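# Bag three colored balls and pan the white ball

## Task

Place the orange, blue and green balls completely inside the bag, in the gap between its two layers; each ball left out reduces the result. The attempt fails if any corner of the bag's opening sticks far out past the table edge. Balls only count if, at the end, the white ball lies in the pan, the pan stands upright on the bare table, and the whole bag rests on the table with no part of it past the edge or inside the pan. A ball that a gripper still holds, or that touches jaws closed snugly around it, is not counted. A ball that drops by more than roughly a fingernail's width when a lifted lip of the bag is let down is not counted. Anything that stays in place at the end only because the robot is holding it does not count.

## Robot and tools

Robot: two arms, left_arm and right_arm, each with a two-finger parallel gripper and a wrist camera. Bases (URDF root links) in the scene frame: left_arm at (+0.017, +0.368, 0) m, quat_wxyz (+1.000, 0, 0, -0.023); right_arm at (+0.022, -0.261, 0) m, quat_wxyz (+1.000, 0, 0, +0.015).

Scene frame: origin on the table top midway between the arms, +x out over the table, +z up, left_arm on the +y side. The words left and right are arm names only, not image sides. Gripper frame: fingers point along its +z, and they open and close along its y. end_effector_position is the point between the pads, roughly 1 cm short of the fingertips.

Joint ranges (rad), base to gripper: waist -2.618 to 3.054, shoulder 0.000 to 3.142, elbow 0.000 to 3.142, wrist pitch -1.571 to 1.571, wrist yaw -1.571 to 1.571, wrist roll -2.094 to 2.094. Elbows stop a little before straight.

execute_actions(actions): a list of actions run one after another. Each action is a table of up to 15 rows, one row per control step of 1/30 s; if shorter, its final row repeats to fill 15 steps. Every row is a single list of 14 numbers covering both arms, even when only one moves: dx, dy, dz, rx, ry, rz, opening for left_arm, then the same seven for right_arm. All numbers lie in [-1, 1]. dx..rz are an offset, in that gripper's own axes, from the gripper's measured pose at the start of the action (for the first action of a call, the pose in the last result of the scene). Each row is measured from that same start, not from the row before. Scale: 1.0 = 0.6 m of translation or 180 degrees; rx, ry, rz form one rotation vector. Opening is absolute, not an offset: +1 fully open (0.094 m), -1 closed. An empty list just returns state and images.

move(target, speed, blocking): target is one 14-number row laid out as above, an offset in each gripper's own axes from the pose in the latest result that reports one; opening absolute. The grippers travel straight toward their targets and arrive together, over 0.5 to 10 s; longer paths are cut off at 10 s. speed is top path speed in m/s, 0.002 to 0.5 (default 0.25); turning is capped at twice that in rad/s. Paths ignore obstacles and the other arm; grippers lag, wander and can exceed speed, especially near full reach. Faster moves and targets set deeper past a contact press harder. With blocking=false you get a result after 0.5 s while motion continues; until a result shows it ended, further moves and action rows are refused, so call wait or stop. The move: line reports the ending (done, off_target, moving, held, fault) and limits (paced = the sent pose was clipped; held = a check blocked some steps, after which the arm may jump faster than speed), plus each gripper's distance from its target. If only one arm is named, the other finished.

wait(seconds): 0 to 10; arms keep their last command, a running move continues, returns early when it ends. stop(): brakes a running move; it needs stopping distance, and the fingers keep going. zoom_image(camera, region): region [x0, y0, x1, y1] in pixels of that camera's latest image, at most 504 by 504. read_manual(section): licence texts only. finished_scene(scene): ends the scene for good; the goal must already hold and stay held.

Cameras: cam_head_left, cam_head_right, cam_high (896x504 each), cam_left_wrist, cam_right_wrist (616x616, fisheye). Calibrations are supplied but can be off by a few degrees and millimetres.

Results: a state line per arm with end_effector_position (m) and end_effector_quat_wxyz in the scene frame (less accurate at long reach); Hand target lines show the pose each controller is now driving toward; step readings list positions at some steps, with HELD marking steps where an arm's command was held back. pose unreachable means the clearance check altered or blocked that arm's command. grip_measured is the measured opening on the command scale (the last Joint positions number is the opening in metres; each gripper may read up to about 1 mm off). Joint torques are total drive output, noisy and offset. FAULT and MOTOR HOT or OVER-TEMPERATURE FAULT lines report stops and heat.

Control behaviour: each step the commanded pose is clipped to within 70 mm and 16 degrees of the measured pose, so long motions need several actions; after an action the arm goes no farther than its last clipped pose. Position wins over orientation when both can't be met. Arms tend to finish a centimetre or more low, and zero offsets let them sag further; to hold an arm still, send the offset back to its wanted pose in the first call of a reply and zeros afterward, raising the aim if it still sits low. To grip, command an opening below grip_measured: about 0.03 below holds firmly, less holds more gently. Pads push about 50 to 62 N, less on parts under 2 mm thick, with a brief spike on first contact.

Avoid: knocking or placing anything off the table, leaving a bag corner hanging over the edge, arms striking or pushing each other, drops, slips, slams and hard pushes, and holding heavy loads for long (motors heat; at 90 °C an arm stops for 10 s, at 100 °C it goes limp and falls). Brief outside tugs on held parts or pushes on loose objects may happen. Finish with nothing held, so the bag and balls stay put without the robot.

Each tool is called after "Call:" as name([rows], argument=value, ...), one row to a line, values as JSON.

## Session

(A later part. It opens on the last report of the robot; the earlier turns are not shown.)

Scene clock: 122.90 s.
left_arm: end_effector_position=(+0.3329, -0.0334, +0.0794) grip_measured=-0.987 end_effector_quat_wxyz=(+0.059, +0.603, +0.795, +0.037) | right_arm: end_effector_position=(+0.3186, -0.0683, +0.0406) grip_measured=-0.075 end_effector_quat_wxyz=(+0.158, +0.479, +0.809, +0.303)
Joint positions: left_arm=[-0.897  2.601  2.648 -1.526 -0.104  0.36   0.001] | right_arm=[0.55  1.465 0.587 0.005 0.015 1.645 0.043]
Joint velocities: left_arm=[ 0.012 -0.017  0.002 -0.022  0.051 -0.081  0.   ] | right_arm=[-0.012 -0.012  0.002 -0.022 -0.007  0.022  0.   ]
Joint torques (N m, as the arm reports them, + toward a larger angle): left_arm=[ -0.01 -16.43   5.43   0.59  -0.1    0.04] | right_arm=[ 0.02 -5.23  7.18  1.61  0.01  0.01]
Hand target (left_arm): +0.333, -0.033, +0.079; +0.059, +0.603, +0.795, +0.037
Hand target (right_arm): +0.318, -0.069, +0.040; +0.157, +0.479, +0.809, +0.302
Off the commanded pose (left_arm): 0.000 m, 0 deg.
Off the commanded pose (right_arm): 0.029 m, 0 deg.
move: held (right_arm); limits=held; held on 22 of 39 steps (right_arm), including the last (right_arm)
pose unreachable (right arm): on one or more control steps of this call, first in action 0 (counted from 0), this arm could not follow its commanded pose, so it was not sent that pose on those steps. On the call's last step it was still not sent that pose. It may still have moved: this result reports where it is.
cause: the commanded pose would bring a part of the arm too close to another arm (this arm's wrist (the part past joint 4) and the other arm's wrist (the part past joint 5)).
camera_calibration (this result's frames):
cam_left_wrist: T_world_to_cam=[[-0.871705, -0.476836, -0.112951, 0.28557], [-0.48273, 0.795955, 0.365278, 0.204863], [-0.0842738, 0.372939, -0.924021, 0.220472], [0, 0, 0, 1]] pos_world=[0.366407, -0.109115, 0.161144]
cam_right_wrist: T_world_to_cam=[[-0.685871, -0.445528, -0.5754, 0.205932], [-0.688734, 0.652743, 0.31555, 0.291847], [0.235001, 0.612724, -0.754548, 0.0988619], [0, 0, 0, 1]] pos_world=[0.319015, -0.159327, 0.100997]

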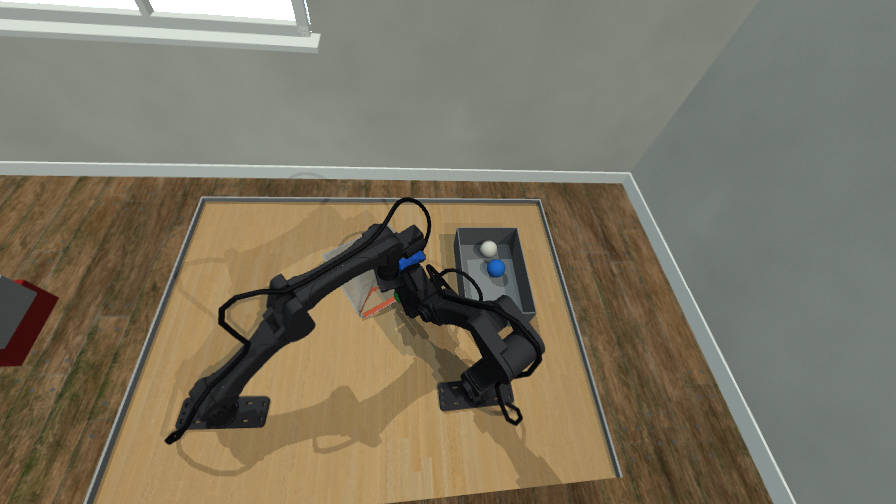

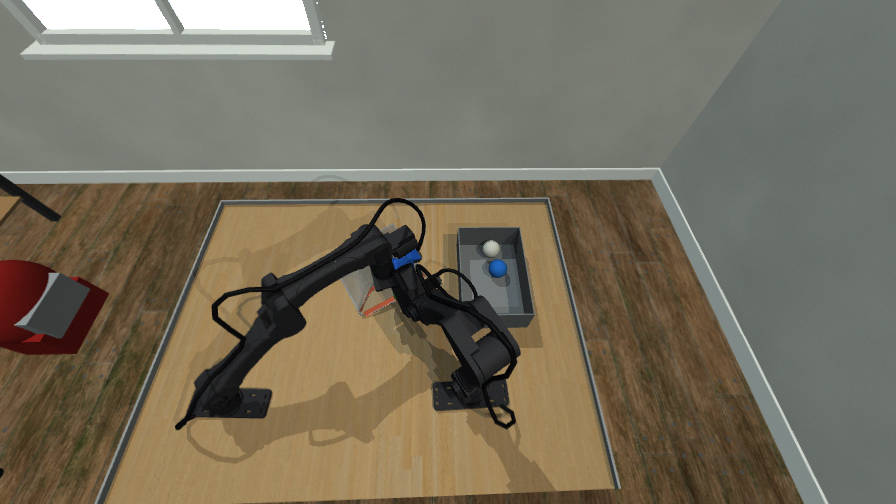

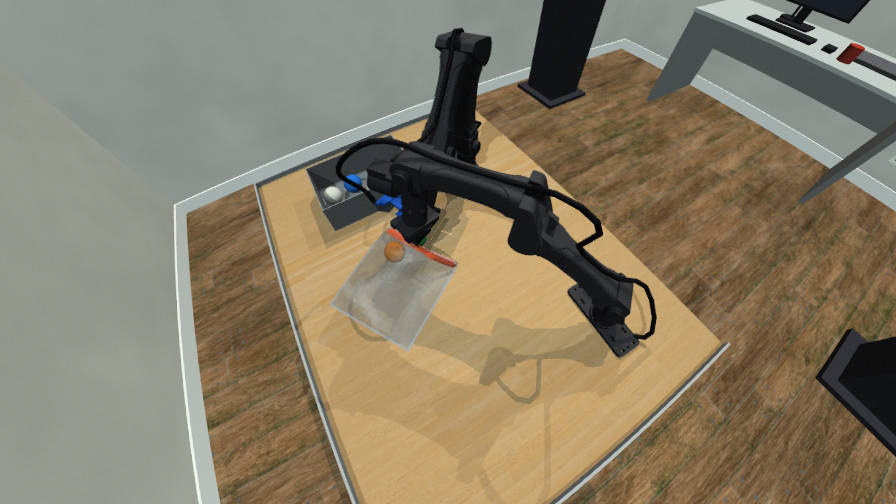

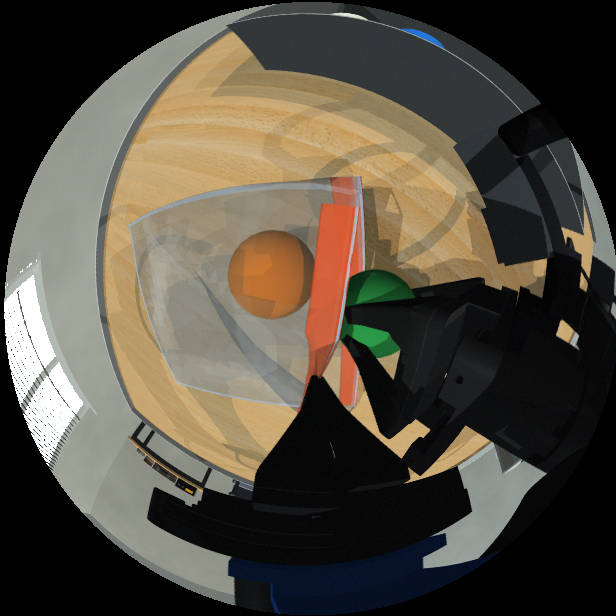

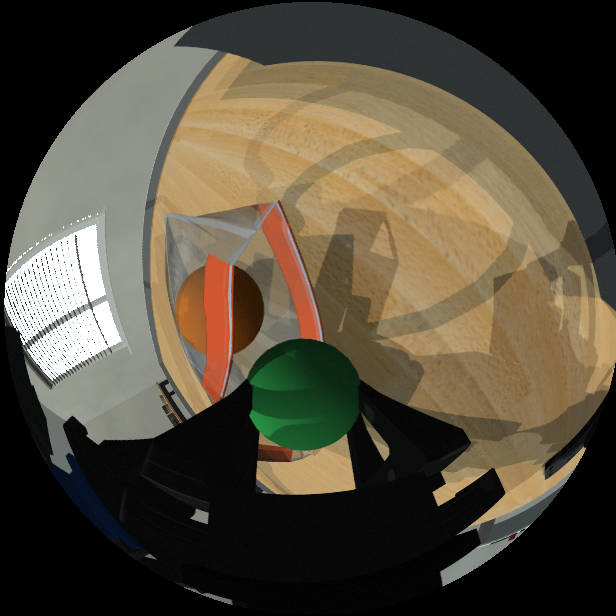

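Release, retreat, close, tilt.

Call:
move(target=[0,0,0,0,0,0,-1, 0,0,0,0,0,0,0.4])

Call:
move(target=[0,0,0,0,0,0,-1, 0,-0.05,-0.11,0,0,0,0.4], speed=0.1)

Call:
move(target=[0,0,0,0,0,0,-1, 0,0,0,-0.13,0,0,-1], speed=0.2)

Scene clock: 123.93 s.
left_arm: end_effector_position=(+0.3330, -0.0333, +0.0795) grip_measured=-0.987 end_effector_quat_wxyz=(+0.059, +0.603, +0.795, +0.037) | right_arm: end_effector_position=(+0.3198, -0.0675, +0.0417) grip_measured=+0.398 end_effector_quat_wxyz=(+0.159, +0.478, +0.808, +0.307)
Joint positions: left_arm=[-0.897  2.601  2.648 -1.526 -0.105  0.36   0.001] | right_arm=[0.55  1.465 0.587 0.012 0.015 1.645 0.066]
Joint velocities: left_arm=[-0.012 -0.002 -0.002 -0.066  0.007 -0.022 -0.   ] | right_arm=[-0.012  0.012 -0.002 -0.081  0.037  0.007 -0.   ]
Joint torques (N m, as the arm reports them, + toward a larger angle): left_arm=[  0.04 -16.5    5.47   0.59  -0.06   0.01] | right_arm=[ 0.   -5.07  7.22  1.6   0.    0.01]
Hand target (left_arm): +0.333, -0.033, +0.079; +0.059, +0.603, +0.795, +0.036
Hand target (right_arm): +0.319, -0.068, +0.041; +0.158, +0.479, +0.809, +0.304
Off the commanded pose (left_arm): 0.000 m, 0 deg.
Off the commanded pose (right_arm): 0.002 m, 0 deg.
move: done
camera_calibration (this result's frames):
cam_left_wrist: T_world_to_cam=[[-0.871602, -0.476846, -0.113699, 0.28573], [-0.48301, 0.795758, 0.365337, 0.204929], [-0.0837322, 0.373346, -0.923906, 0.220288], [0, 0, 0, 1]] pos_world=[0.36647, -0.109068, 0.161145]
cam_right_wrist: T_world_to_cam=[[-0.68235, -0.443256, -0.581311, 0.207001], [-0.690752, 0.651244, 0.314234, 0.292317], [0.23929, 0.615959, -0.750556, 0.0976584], [0, 0, 0, 1]] pos_world=[0.319797, -0.158769, 0.101774]

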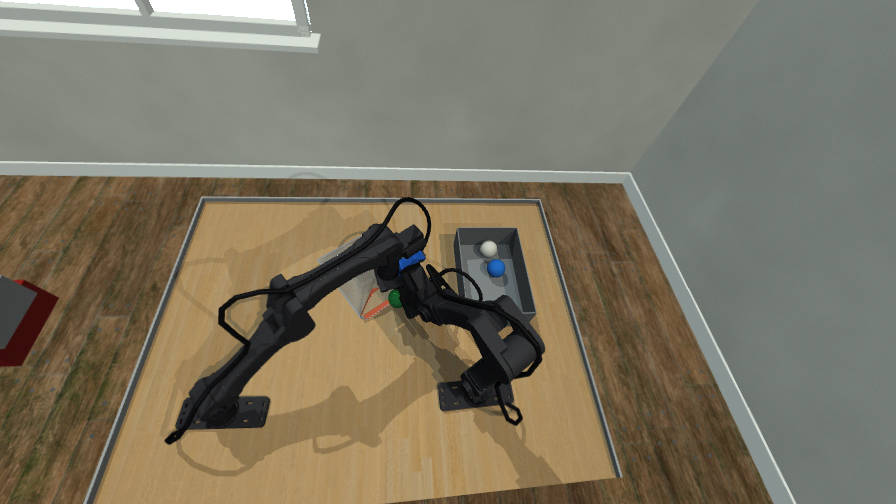

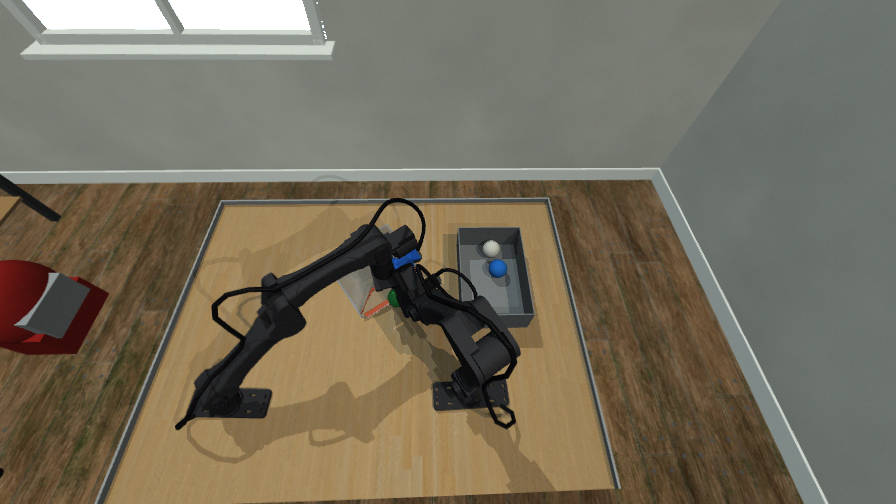

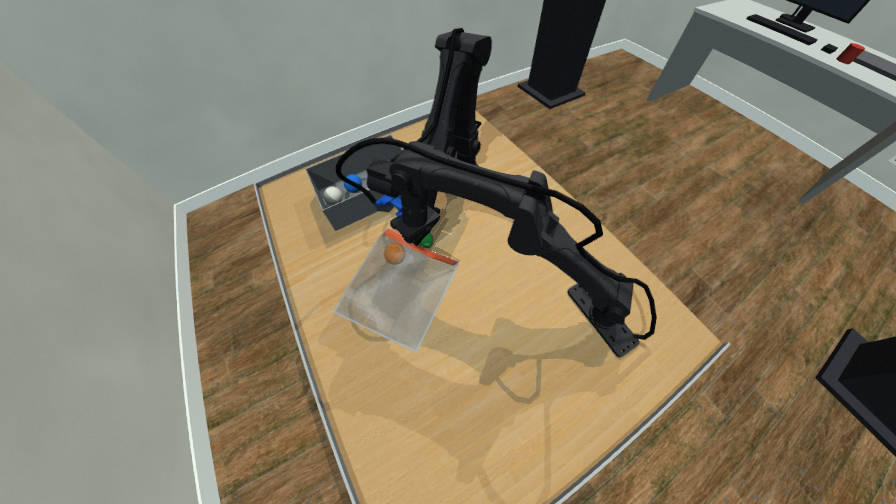

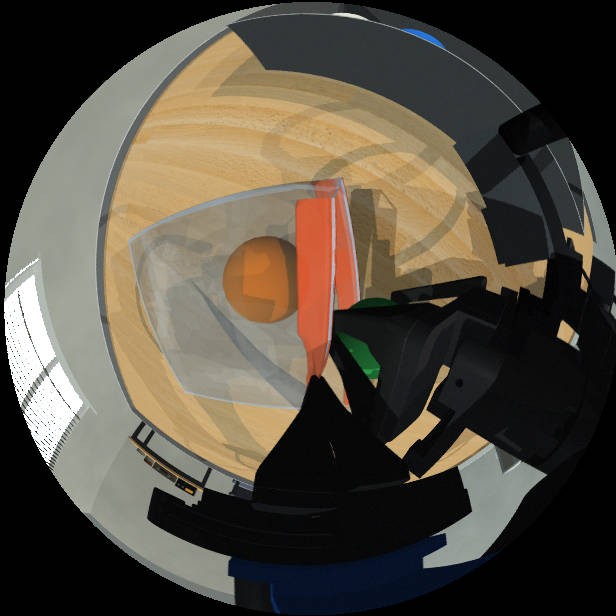

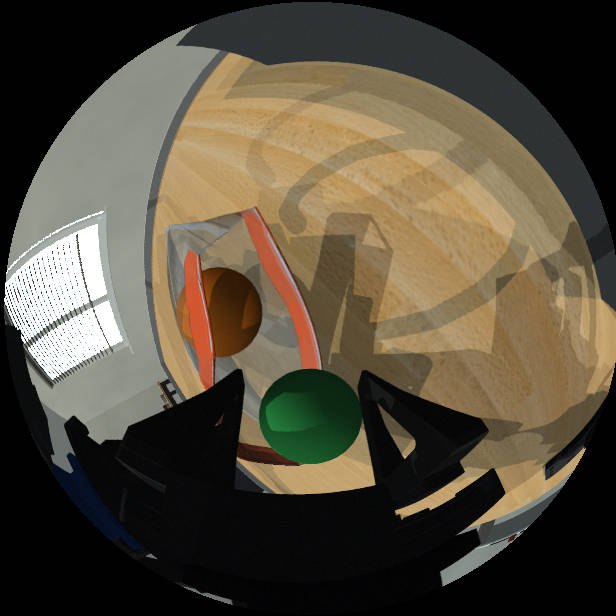

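Scene clock: 125.27 s.
left_arm: end_effector_position=(+0.3316, -0.0344, +0.0789) grip_measured=-0.987 end_effector_quat_wxyz=(+0.058, +0.603, +0.795, +0.033) | right_arm: end_effector_position=(+0.2723, -0.0993, +0.0761) grip_measured=+0.399 end_effector_quat_wxyz=(+0.164, +0.478, +0.804, +0.313)
Joint positions: left_arm=[-0.897  2.602  2.648 -1.526 -0.097  0.36   0.001] | right_arm=[ 0.55   1.095  0.487 -0.241  0.018  1.646  0.066]
Joint velocities: left_arm=[-0.002  0.007  0.002  0.051  0.007 -0.037  0.   ] | right_arm=[-0.012  0.007 -0.022 -0.037 -0.022  0.022 -0.001]
Joint torques (N m, as the arm reports them, + toward a larger angle): left_arm=[  0.13 -16.51   5.39   0.56  -0.18   0.03] | right_arm=[ 0.97 -4.57  6.79  1.43  0.03  0.07]
Hand target (left_arm): +0.333, -0.033, +0.079; +0.059, +0.603, +0.795, +0.037
Hand target (right_arm): +0.264, -0.102, +0.073; +0.159, +0.478, +0.807, +0.307
Off the commanded pose (left_arm): 0.002 m, 0 deg.
Off the commanded pose (right_arm): 0.010 m, 1 deg.
move: done
camera_calibration (this result's frames):
cam_left_wrist: T_world_to_cam=[[-0.873023, -0.475994, -0.106113, 0.283855], [-0.479436, 0.797867, 0.365445, 0.204125], [-0.0892854, 0.369916, -0.924765, 0.221871], [0, 0, 0, 1]] pos_world=[0.365487, -0.109825, 0.160703]
cam_right_wrist: T_world_to_cam=[[-0.675049, -0.436335, -0.594913, 0.180209], [-0.693306, 0.650889, 0.309305, 0.270494], [0.252262, 0.621252, -0.741896, 0.150704], [0, 0, 0, 1]] pos_world=[0.271169, -0.191055, 0.13535]

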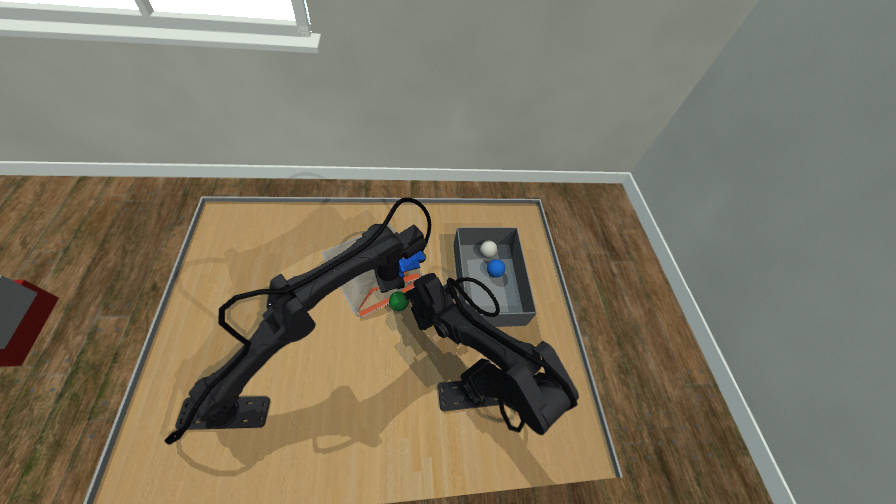

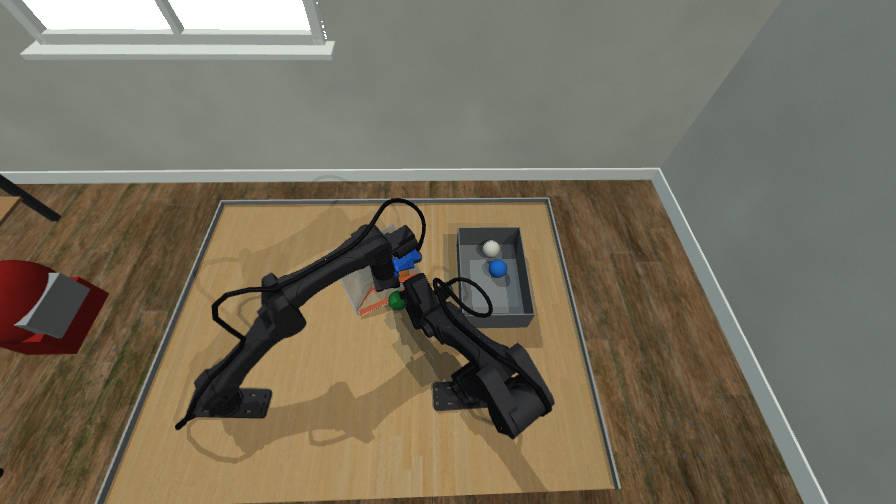

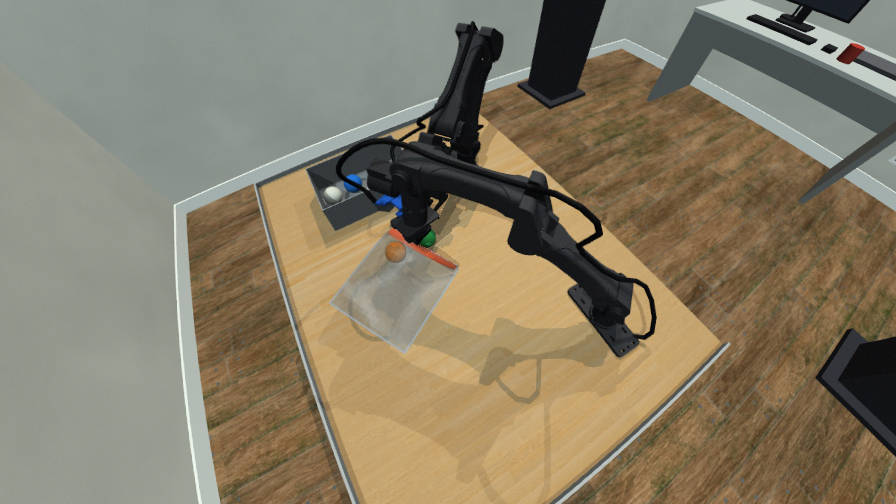

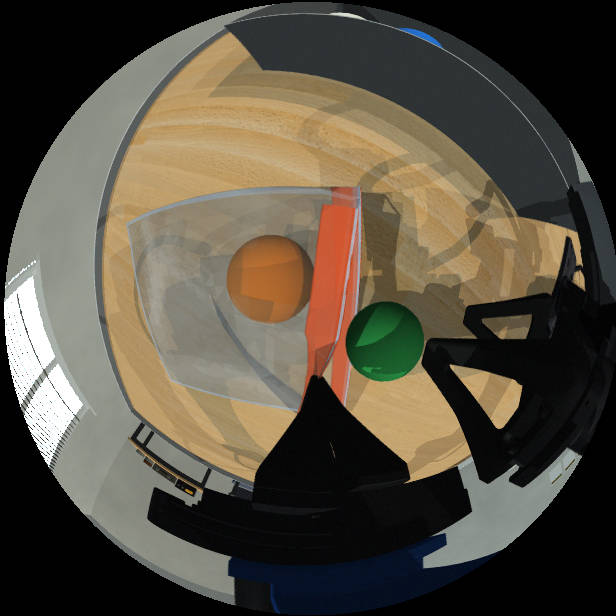

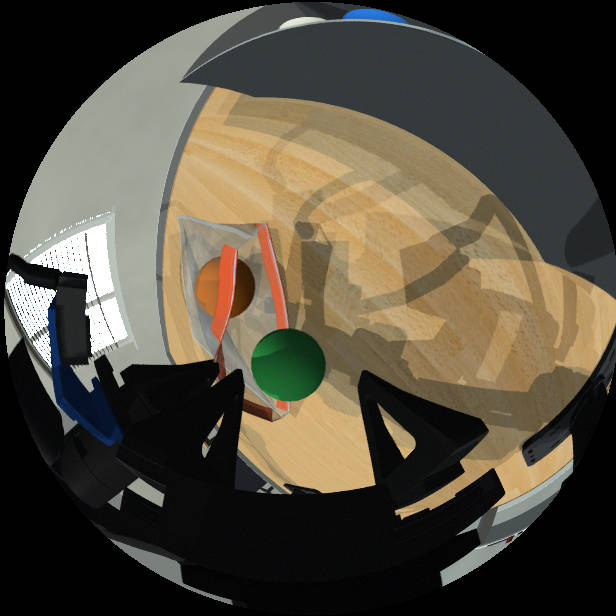

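Scene clock: 127.03 s.
left_arm: end_effector_position=(+0.3316, -0.0344, +0.0789) grip_measured=-0.987 end_effector_quat_wxyz=(+0.058, +0.603, +0.795, +0.033) | right_arm: end_effector_position=(+0.2764, -0.0979, +0.0862) grip_measured=-0.996 end_effector_quat_wxyz=(+0.258, +0.432, +0.717, +0.482)
Joint positions: left_arm=[-0.897  2.602  2.648 -1.526 -0.097  0.36   0.001] | right_arm=[0.571 0.989 0.096 0.479 0.058 1.647 0.   ]
Joint velocities: left_arm=[-0.007  0.007 -0.002  0.037 -0.007  0.007  0.   ] | right_arm=[-0.022  0.032 -0.012 -0.007 -0.037  0.037  0.   ]
Joint torques (N m, as the arm reports them, + toward a larger angle): left_arm=[  0.02 -16.49   5.46   0.59  -0.08   0.  ] | right_arm=[0.83 0.21 6.29 2.04 0.09 0.06]
Hand target (left_arm): +0.332, -0.034, +0.079; +0.058, +0.603, +0.795, +0.033
Hand target (right_arm): +0.272, -0.099, +0.076; +0.253, +0.435, +0.724, +0.472
Off the commanded pose (left_arm): 0.000 m, 0 deg.
Off the commanded pose (right_arm): 0.011 m, 2 deg.
move: off_target (right_arm)
camera_calibration (this result's frames):
cam_left_wrist: T_world_to_cam=[[-0.873023, -0.475994, -0.106113, 0.283855], [-0.479436, 0.797867, 0.365445, 0.204125], [-0.0892854, 0.369916, -0.924765, 0.221871], [0, 0, 0, 1]] pos_world=[0.365487, -0.109825, 0.160703]
cam_right_wrist: T_world_to_cam=[[-0.399492, -0.262051, -0.878485, 0.154992], [-0.776509, 0.606084, 0.172323, 0.299656], [0.487278, 0.750993, -0.445611, 0.0784745], [0, 0, 0, 1]] pos_world=[0.256365, -0.199935, 0.11949]

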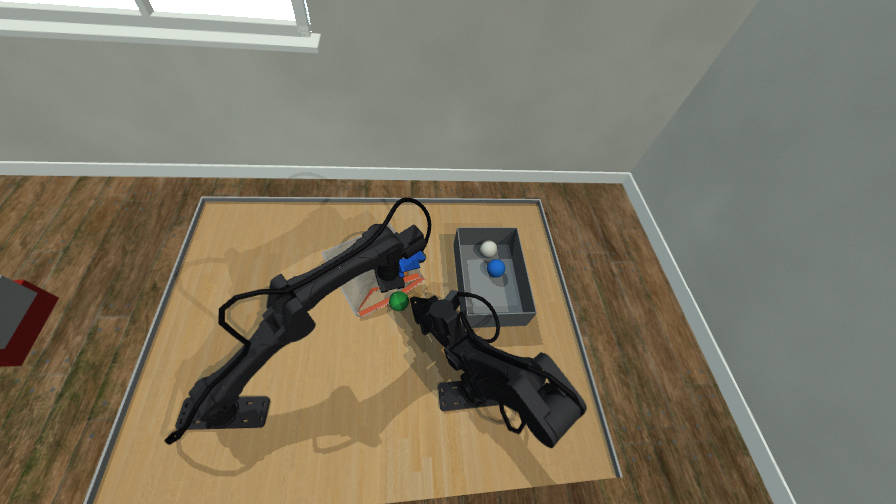

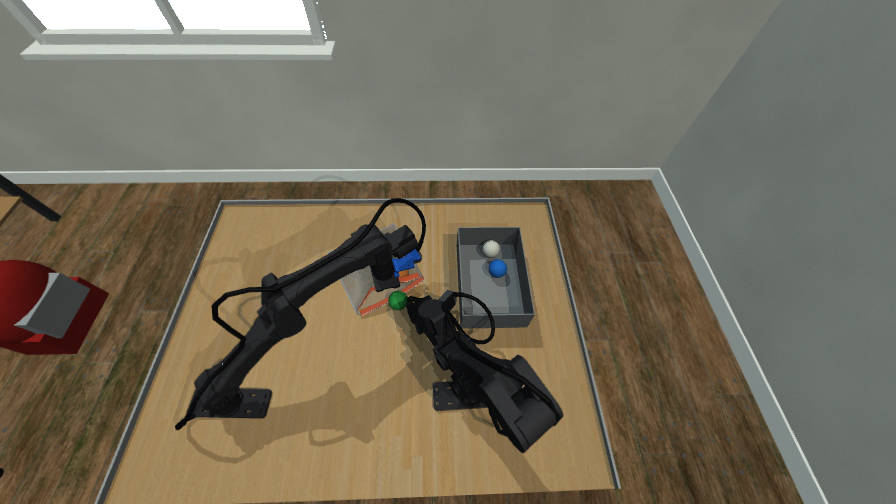

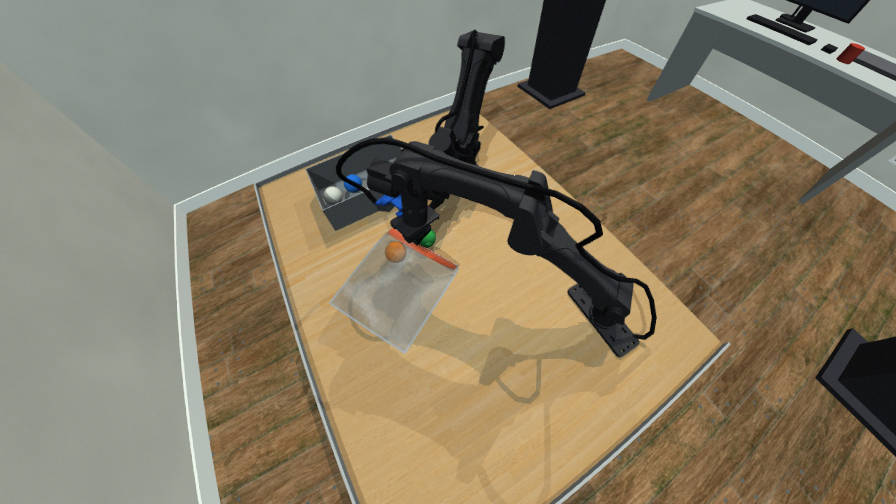

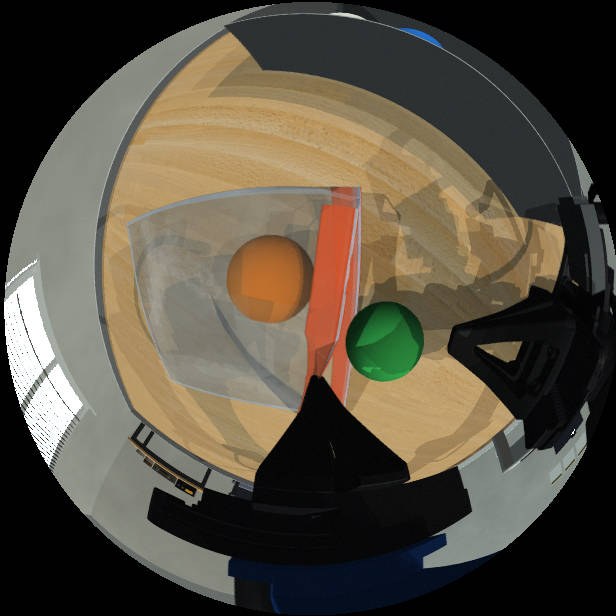

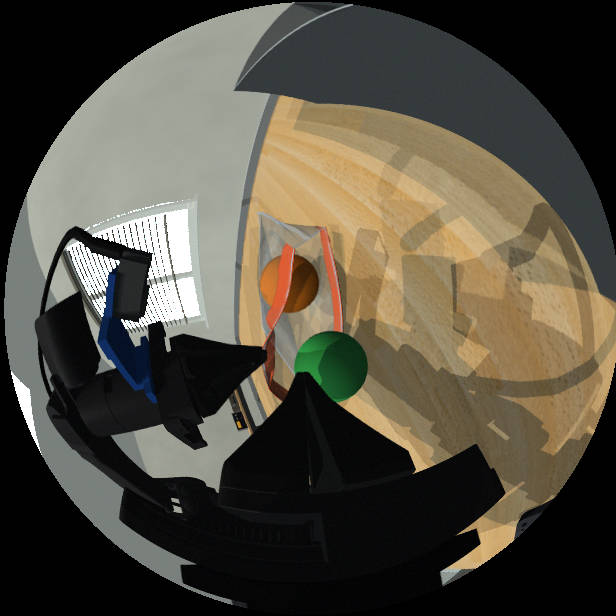

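Call:
move(target=[0,0,0,0,0,0,-1, 0.063,-0.043,-0.047,0,0,0,-1], speed=0.1)

Call:
move(target=[0,0,0,0,0,0,-1, 0.005,-0.07,0.043,0,0,0,-1], speed=0.08)

Scene clock: 129.10 s.
left_arm: end_effector_position=(+0.3316, -0.0344, +0.0789) grip_measured=-0.987 end_effector_quat_wxyz=(+0.058, +0.603, +0.795, +0.033) | right_arm: end_effector_position=(+0.2305, -0.0764, +0.0823) grip_measured=-0.996 end_effector_quat_wxyz=(+0.255, +0.431, +0.711, +0.494)
Joint positions: left_arm=[-0.897  2.602  2.648 -1.526 -0.097  0.36   0.001] | right_arm=[0.926 0.839 0.031 0.385 0.375 1.803 0.   ]
Joint velocities: left_arm=[-0.002 -0.012 -0.002  0.066 -0.051 -0.066 -0.001] | right_arm=[ 0.022 -0.027  0.007 -0.066 -0.007  0.022  0.001]
Joint torques (N m, as the arm reports them, + toward a larger angle): left_arm=[ -0.01 -16.47   5.39   0.58  -0.07   0.04] | right_arm=[ 0.85 -2.17  6.53  1.74  0.19  0.05]
Hand target (left_arm): +0.332, -0.034, +0.079; +0.058, +0.603, +0.795, +0.033
Hand target (right_arm): +0.226, -0.081, +0.075; +0.255, +0.434, +0.716, +0.484
Off the commanded pose (left_arm): 0.000 m, 0 deg.
Off the commanded pose (right_arm): 0.010 m, 2 deg.
move: done
camera_calibration (this result's frames):
cam_left_wrist: T_world_to_cam=[[-0.873023, -0.475994, -0.106113, 0.283855], [-0.479436, 0.797867, 0.365445, 0.204125], [-0.0892854, 0.369916, -0.924765, 0.221871], [0, 0, 0, 1]] pos_world=[0.365487, -0.109825, 0.160703]
cam_right_wrist: T_world_to_cam=[[-0.390439, -0.241456, -0.888401, 0.139133], [-0.780788, 0.598131, 0.180581, 0.25138], [0.487778, 0.764158, -0.422059, 0.0819328], [0, 0, 0, 1]] pos_world=[0.210632, -0.179373, 0.112792]

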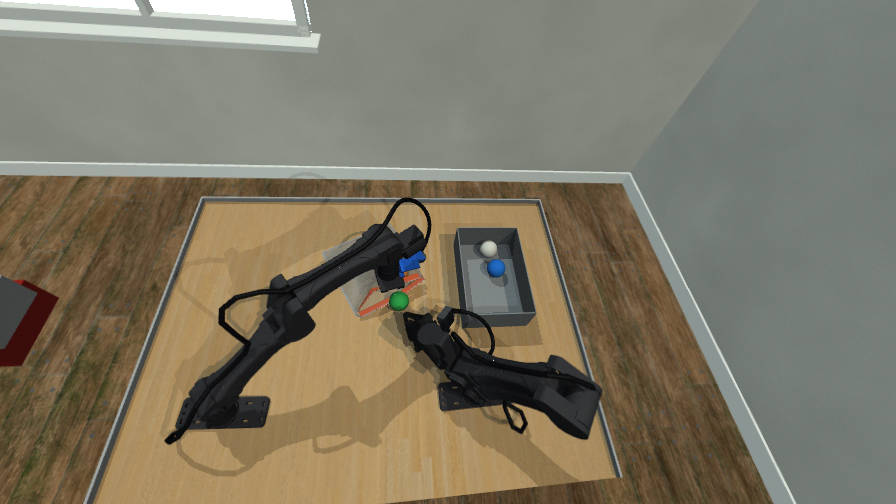

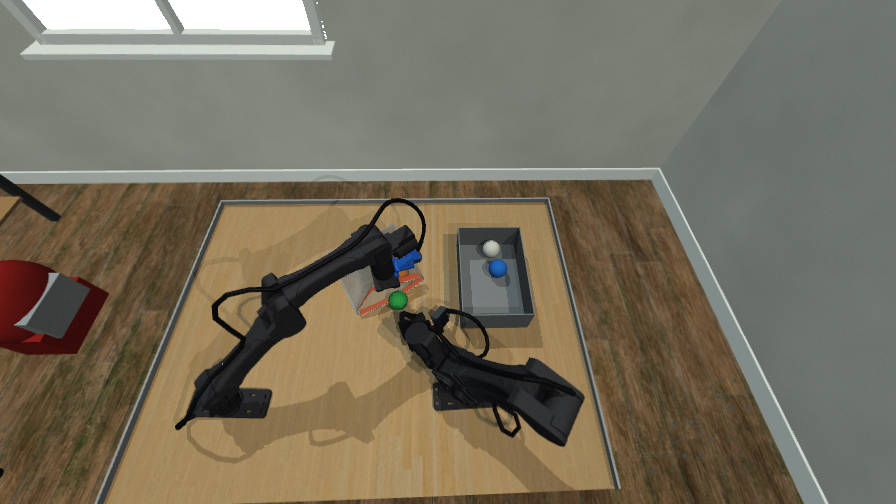

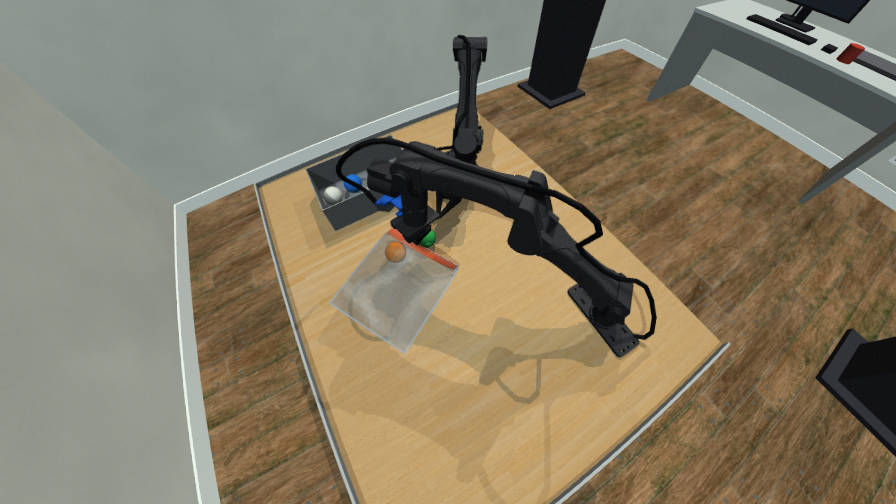

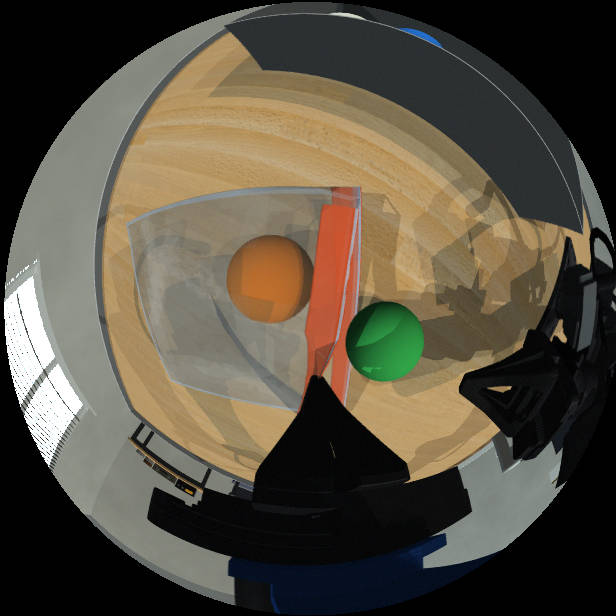

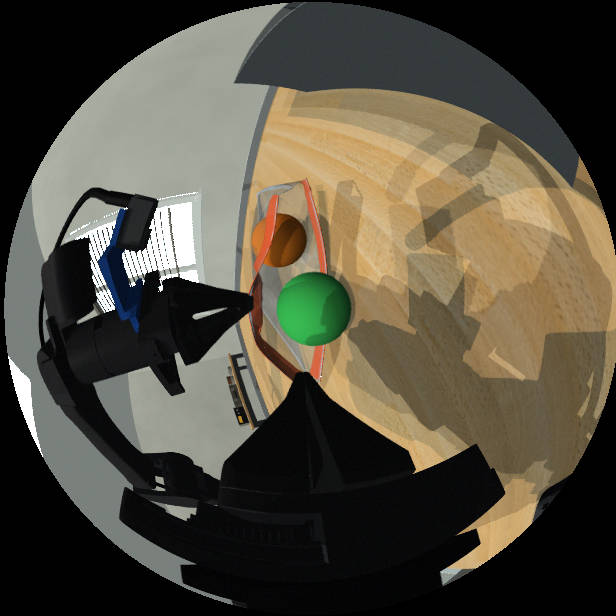

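Scene clock: 130.47 s.
left_arm: end_effector_position=(+0.3316, -0.0344, +0.0789) grip_measured=-0.987 end_effector_quat_wxyz=(+0.058, +0.603, +0.795, +0.033) | right_arm: end_effector_position=(+0.2400, -0.0600, +0.0436) grip_measured=-0.996 end_effector_quat_wxyz=(+0.252, +0.449, +0.715, +0.473)
Joint positions: left_arm=[-0.897  2.602  2.648 -1.526 -0.097  0.36   0.001] | right_arm=[0.956 1.374 0.031 0.858 0.417 1.852 0.   ]
Joint velocities: left_arm=[ 0.007 -0.022  0.017 -0.007  0.007  0.037  0.001] | right_arm=[ 0.002  0.022 -0.012 -0.007  0.022  0.037  0.001]
Joint torques (N m, as the arm reports them, + toward a larger angle): left_arm=[ -0.03 -16.43   5.38   0.57  -0.08   0.03] | right_arm=[ 0.87 -0.73  3.43  1.94  0.22  0.07]
Hand target (left_arm): +0.332, -0.034, +0.079; +0.058, +0.603, +0.795, +0.033
Hand target (right_arm): +0.235, -0.066, +0.033; +0.253, +0.450, +0.724, +0.457
Off the commanded pose (left_arm): 0.000 m, 0 deg.
Off the commanded pose (right_arm): 0.013 m, 3 deg.
joint sent to its limit (right arm) — the command would take joint 3 (elbow) past its lower limit, so that joint was sent only as far as its limit.
move: off_target (right_arm)
camera_calibration (this result's frames):
cam_left_wrist: T_world_to_cam=[[-0.873023, -0.475994, -0.106113, 0.283855], [-0.479436, 0.797867, 0.365445, 0.204125], [-0.0892854, 0.369916, -0.924765, 0.221871], [0, 0, 0, 1]] pos_world=[0.365487, -0.109825, 0.160703]
cam_right_wrist: T_world_to_cam=[[-0.434506, -0.249909, -0.865303, 0.121491], [-0.755522, 0.624128, 0.199125, 0.250651], [0.490297, 0.740277, -0.459999, 0.0480597], [0, 0, 0, 1]] pos_world=[0.218598, -0.161654, 0.0773236]

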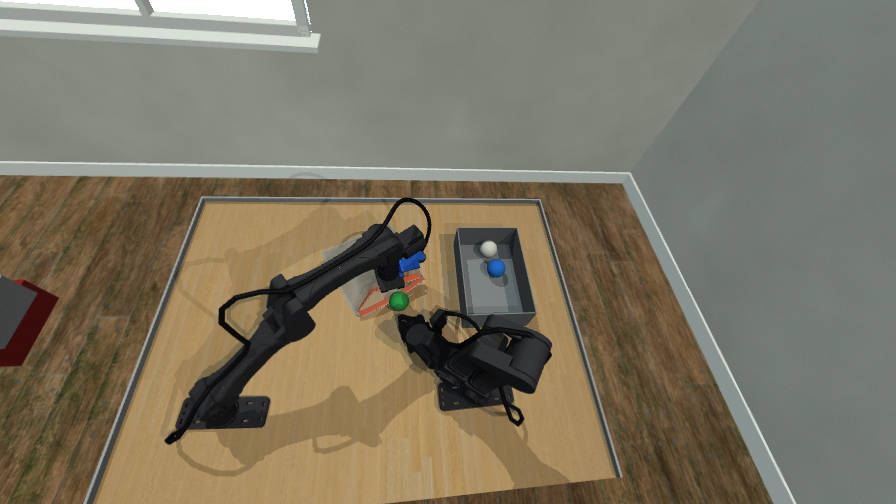

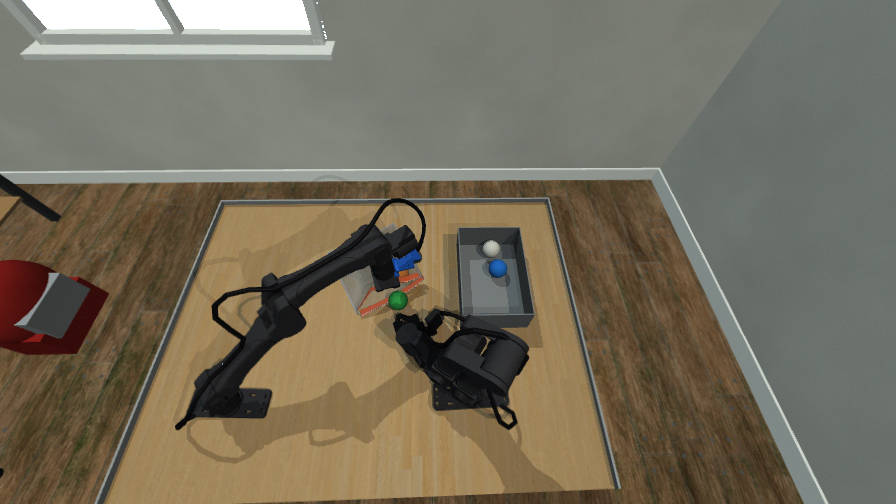

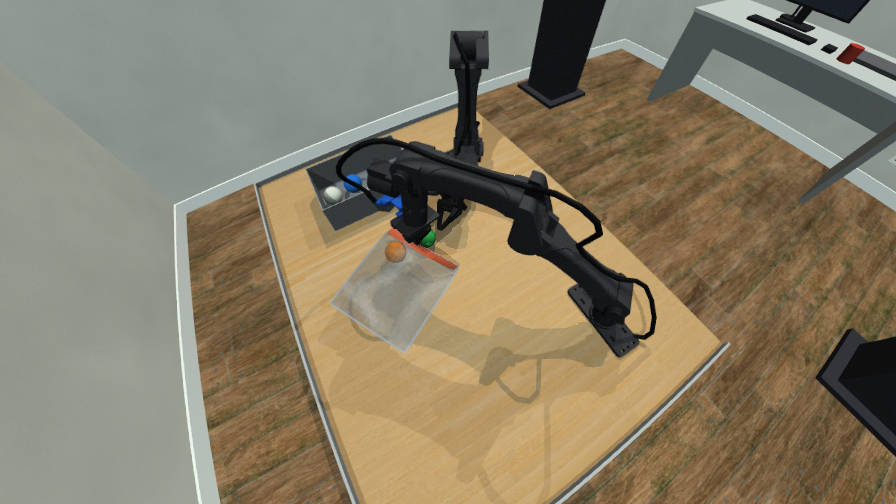

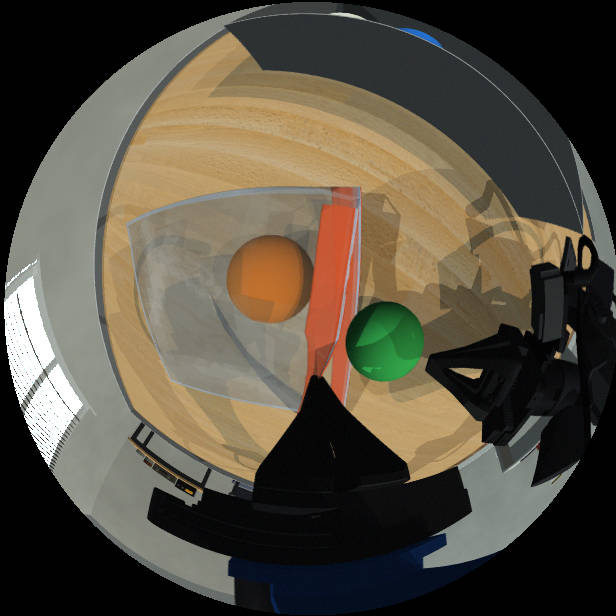

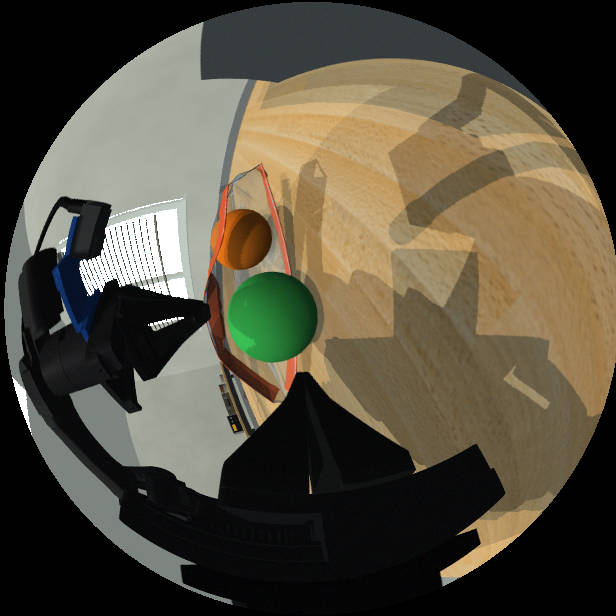

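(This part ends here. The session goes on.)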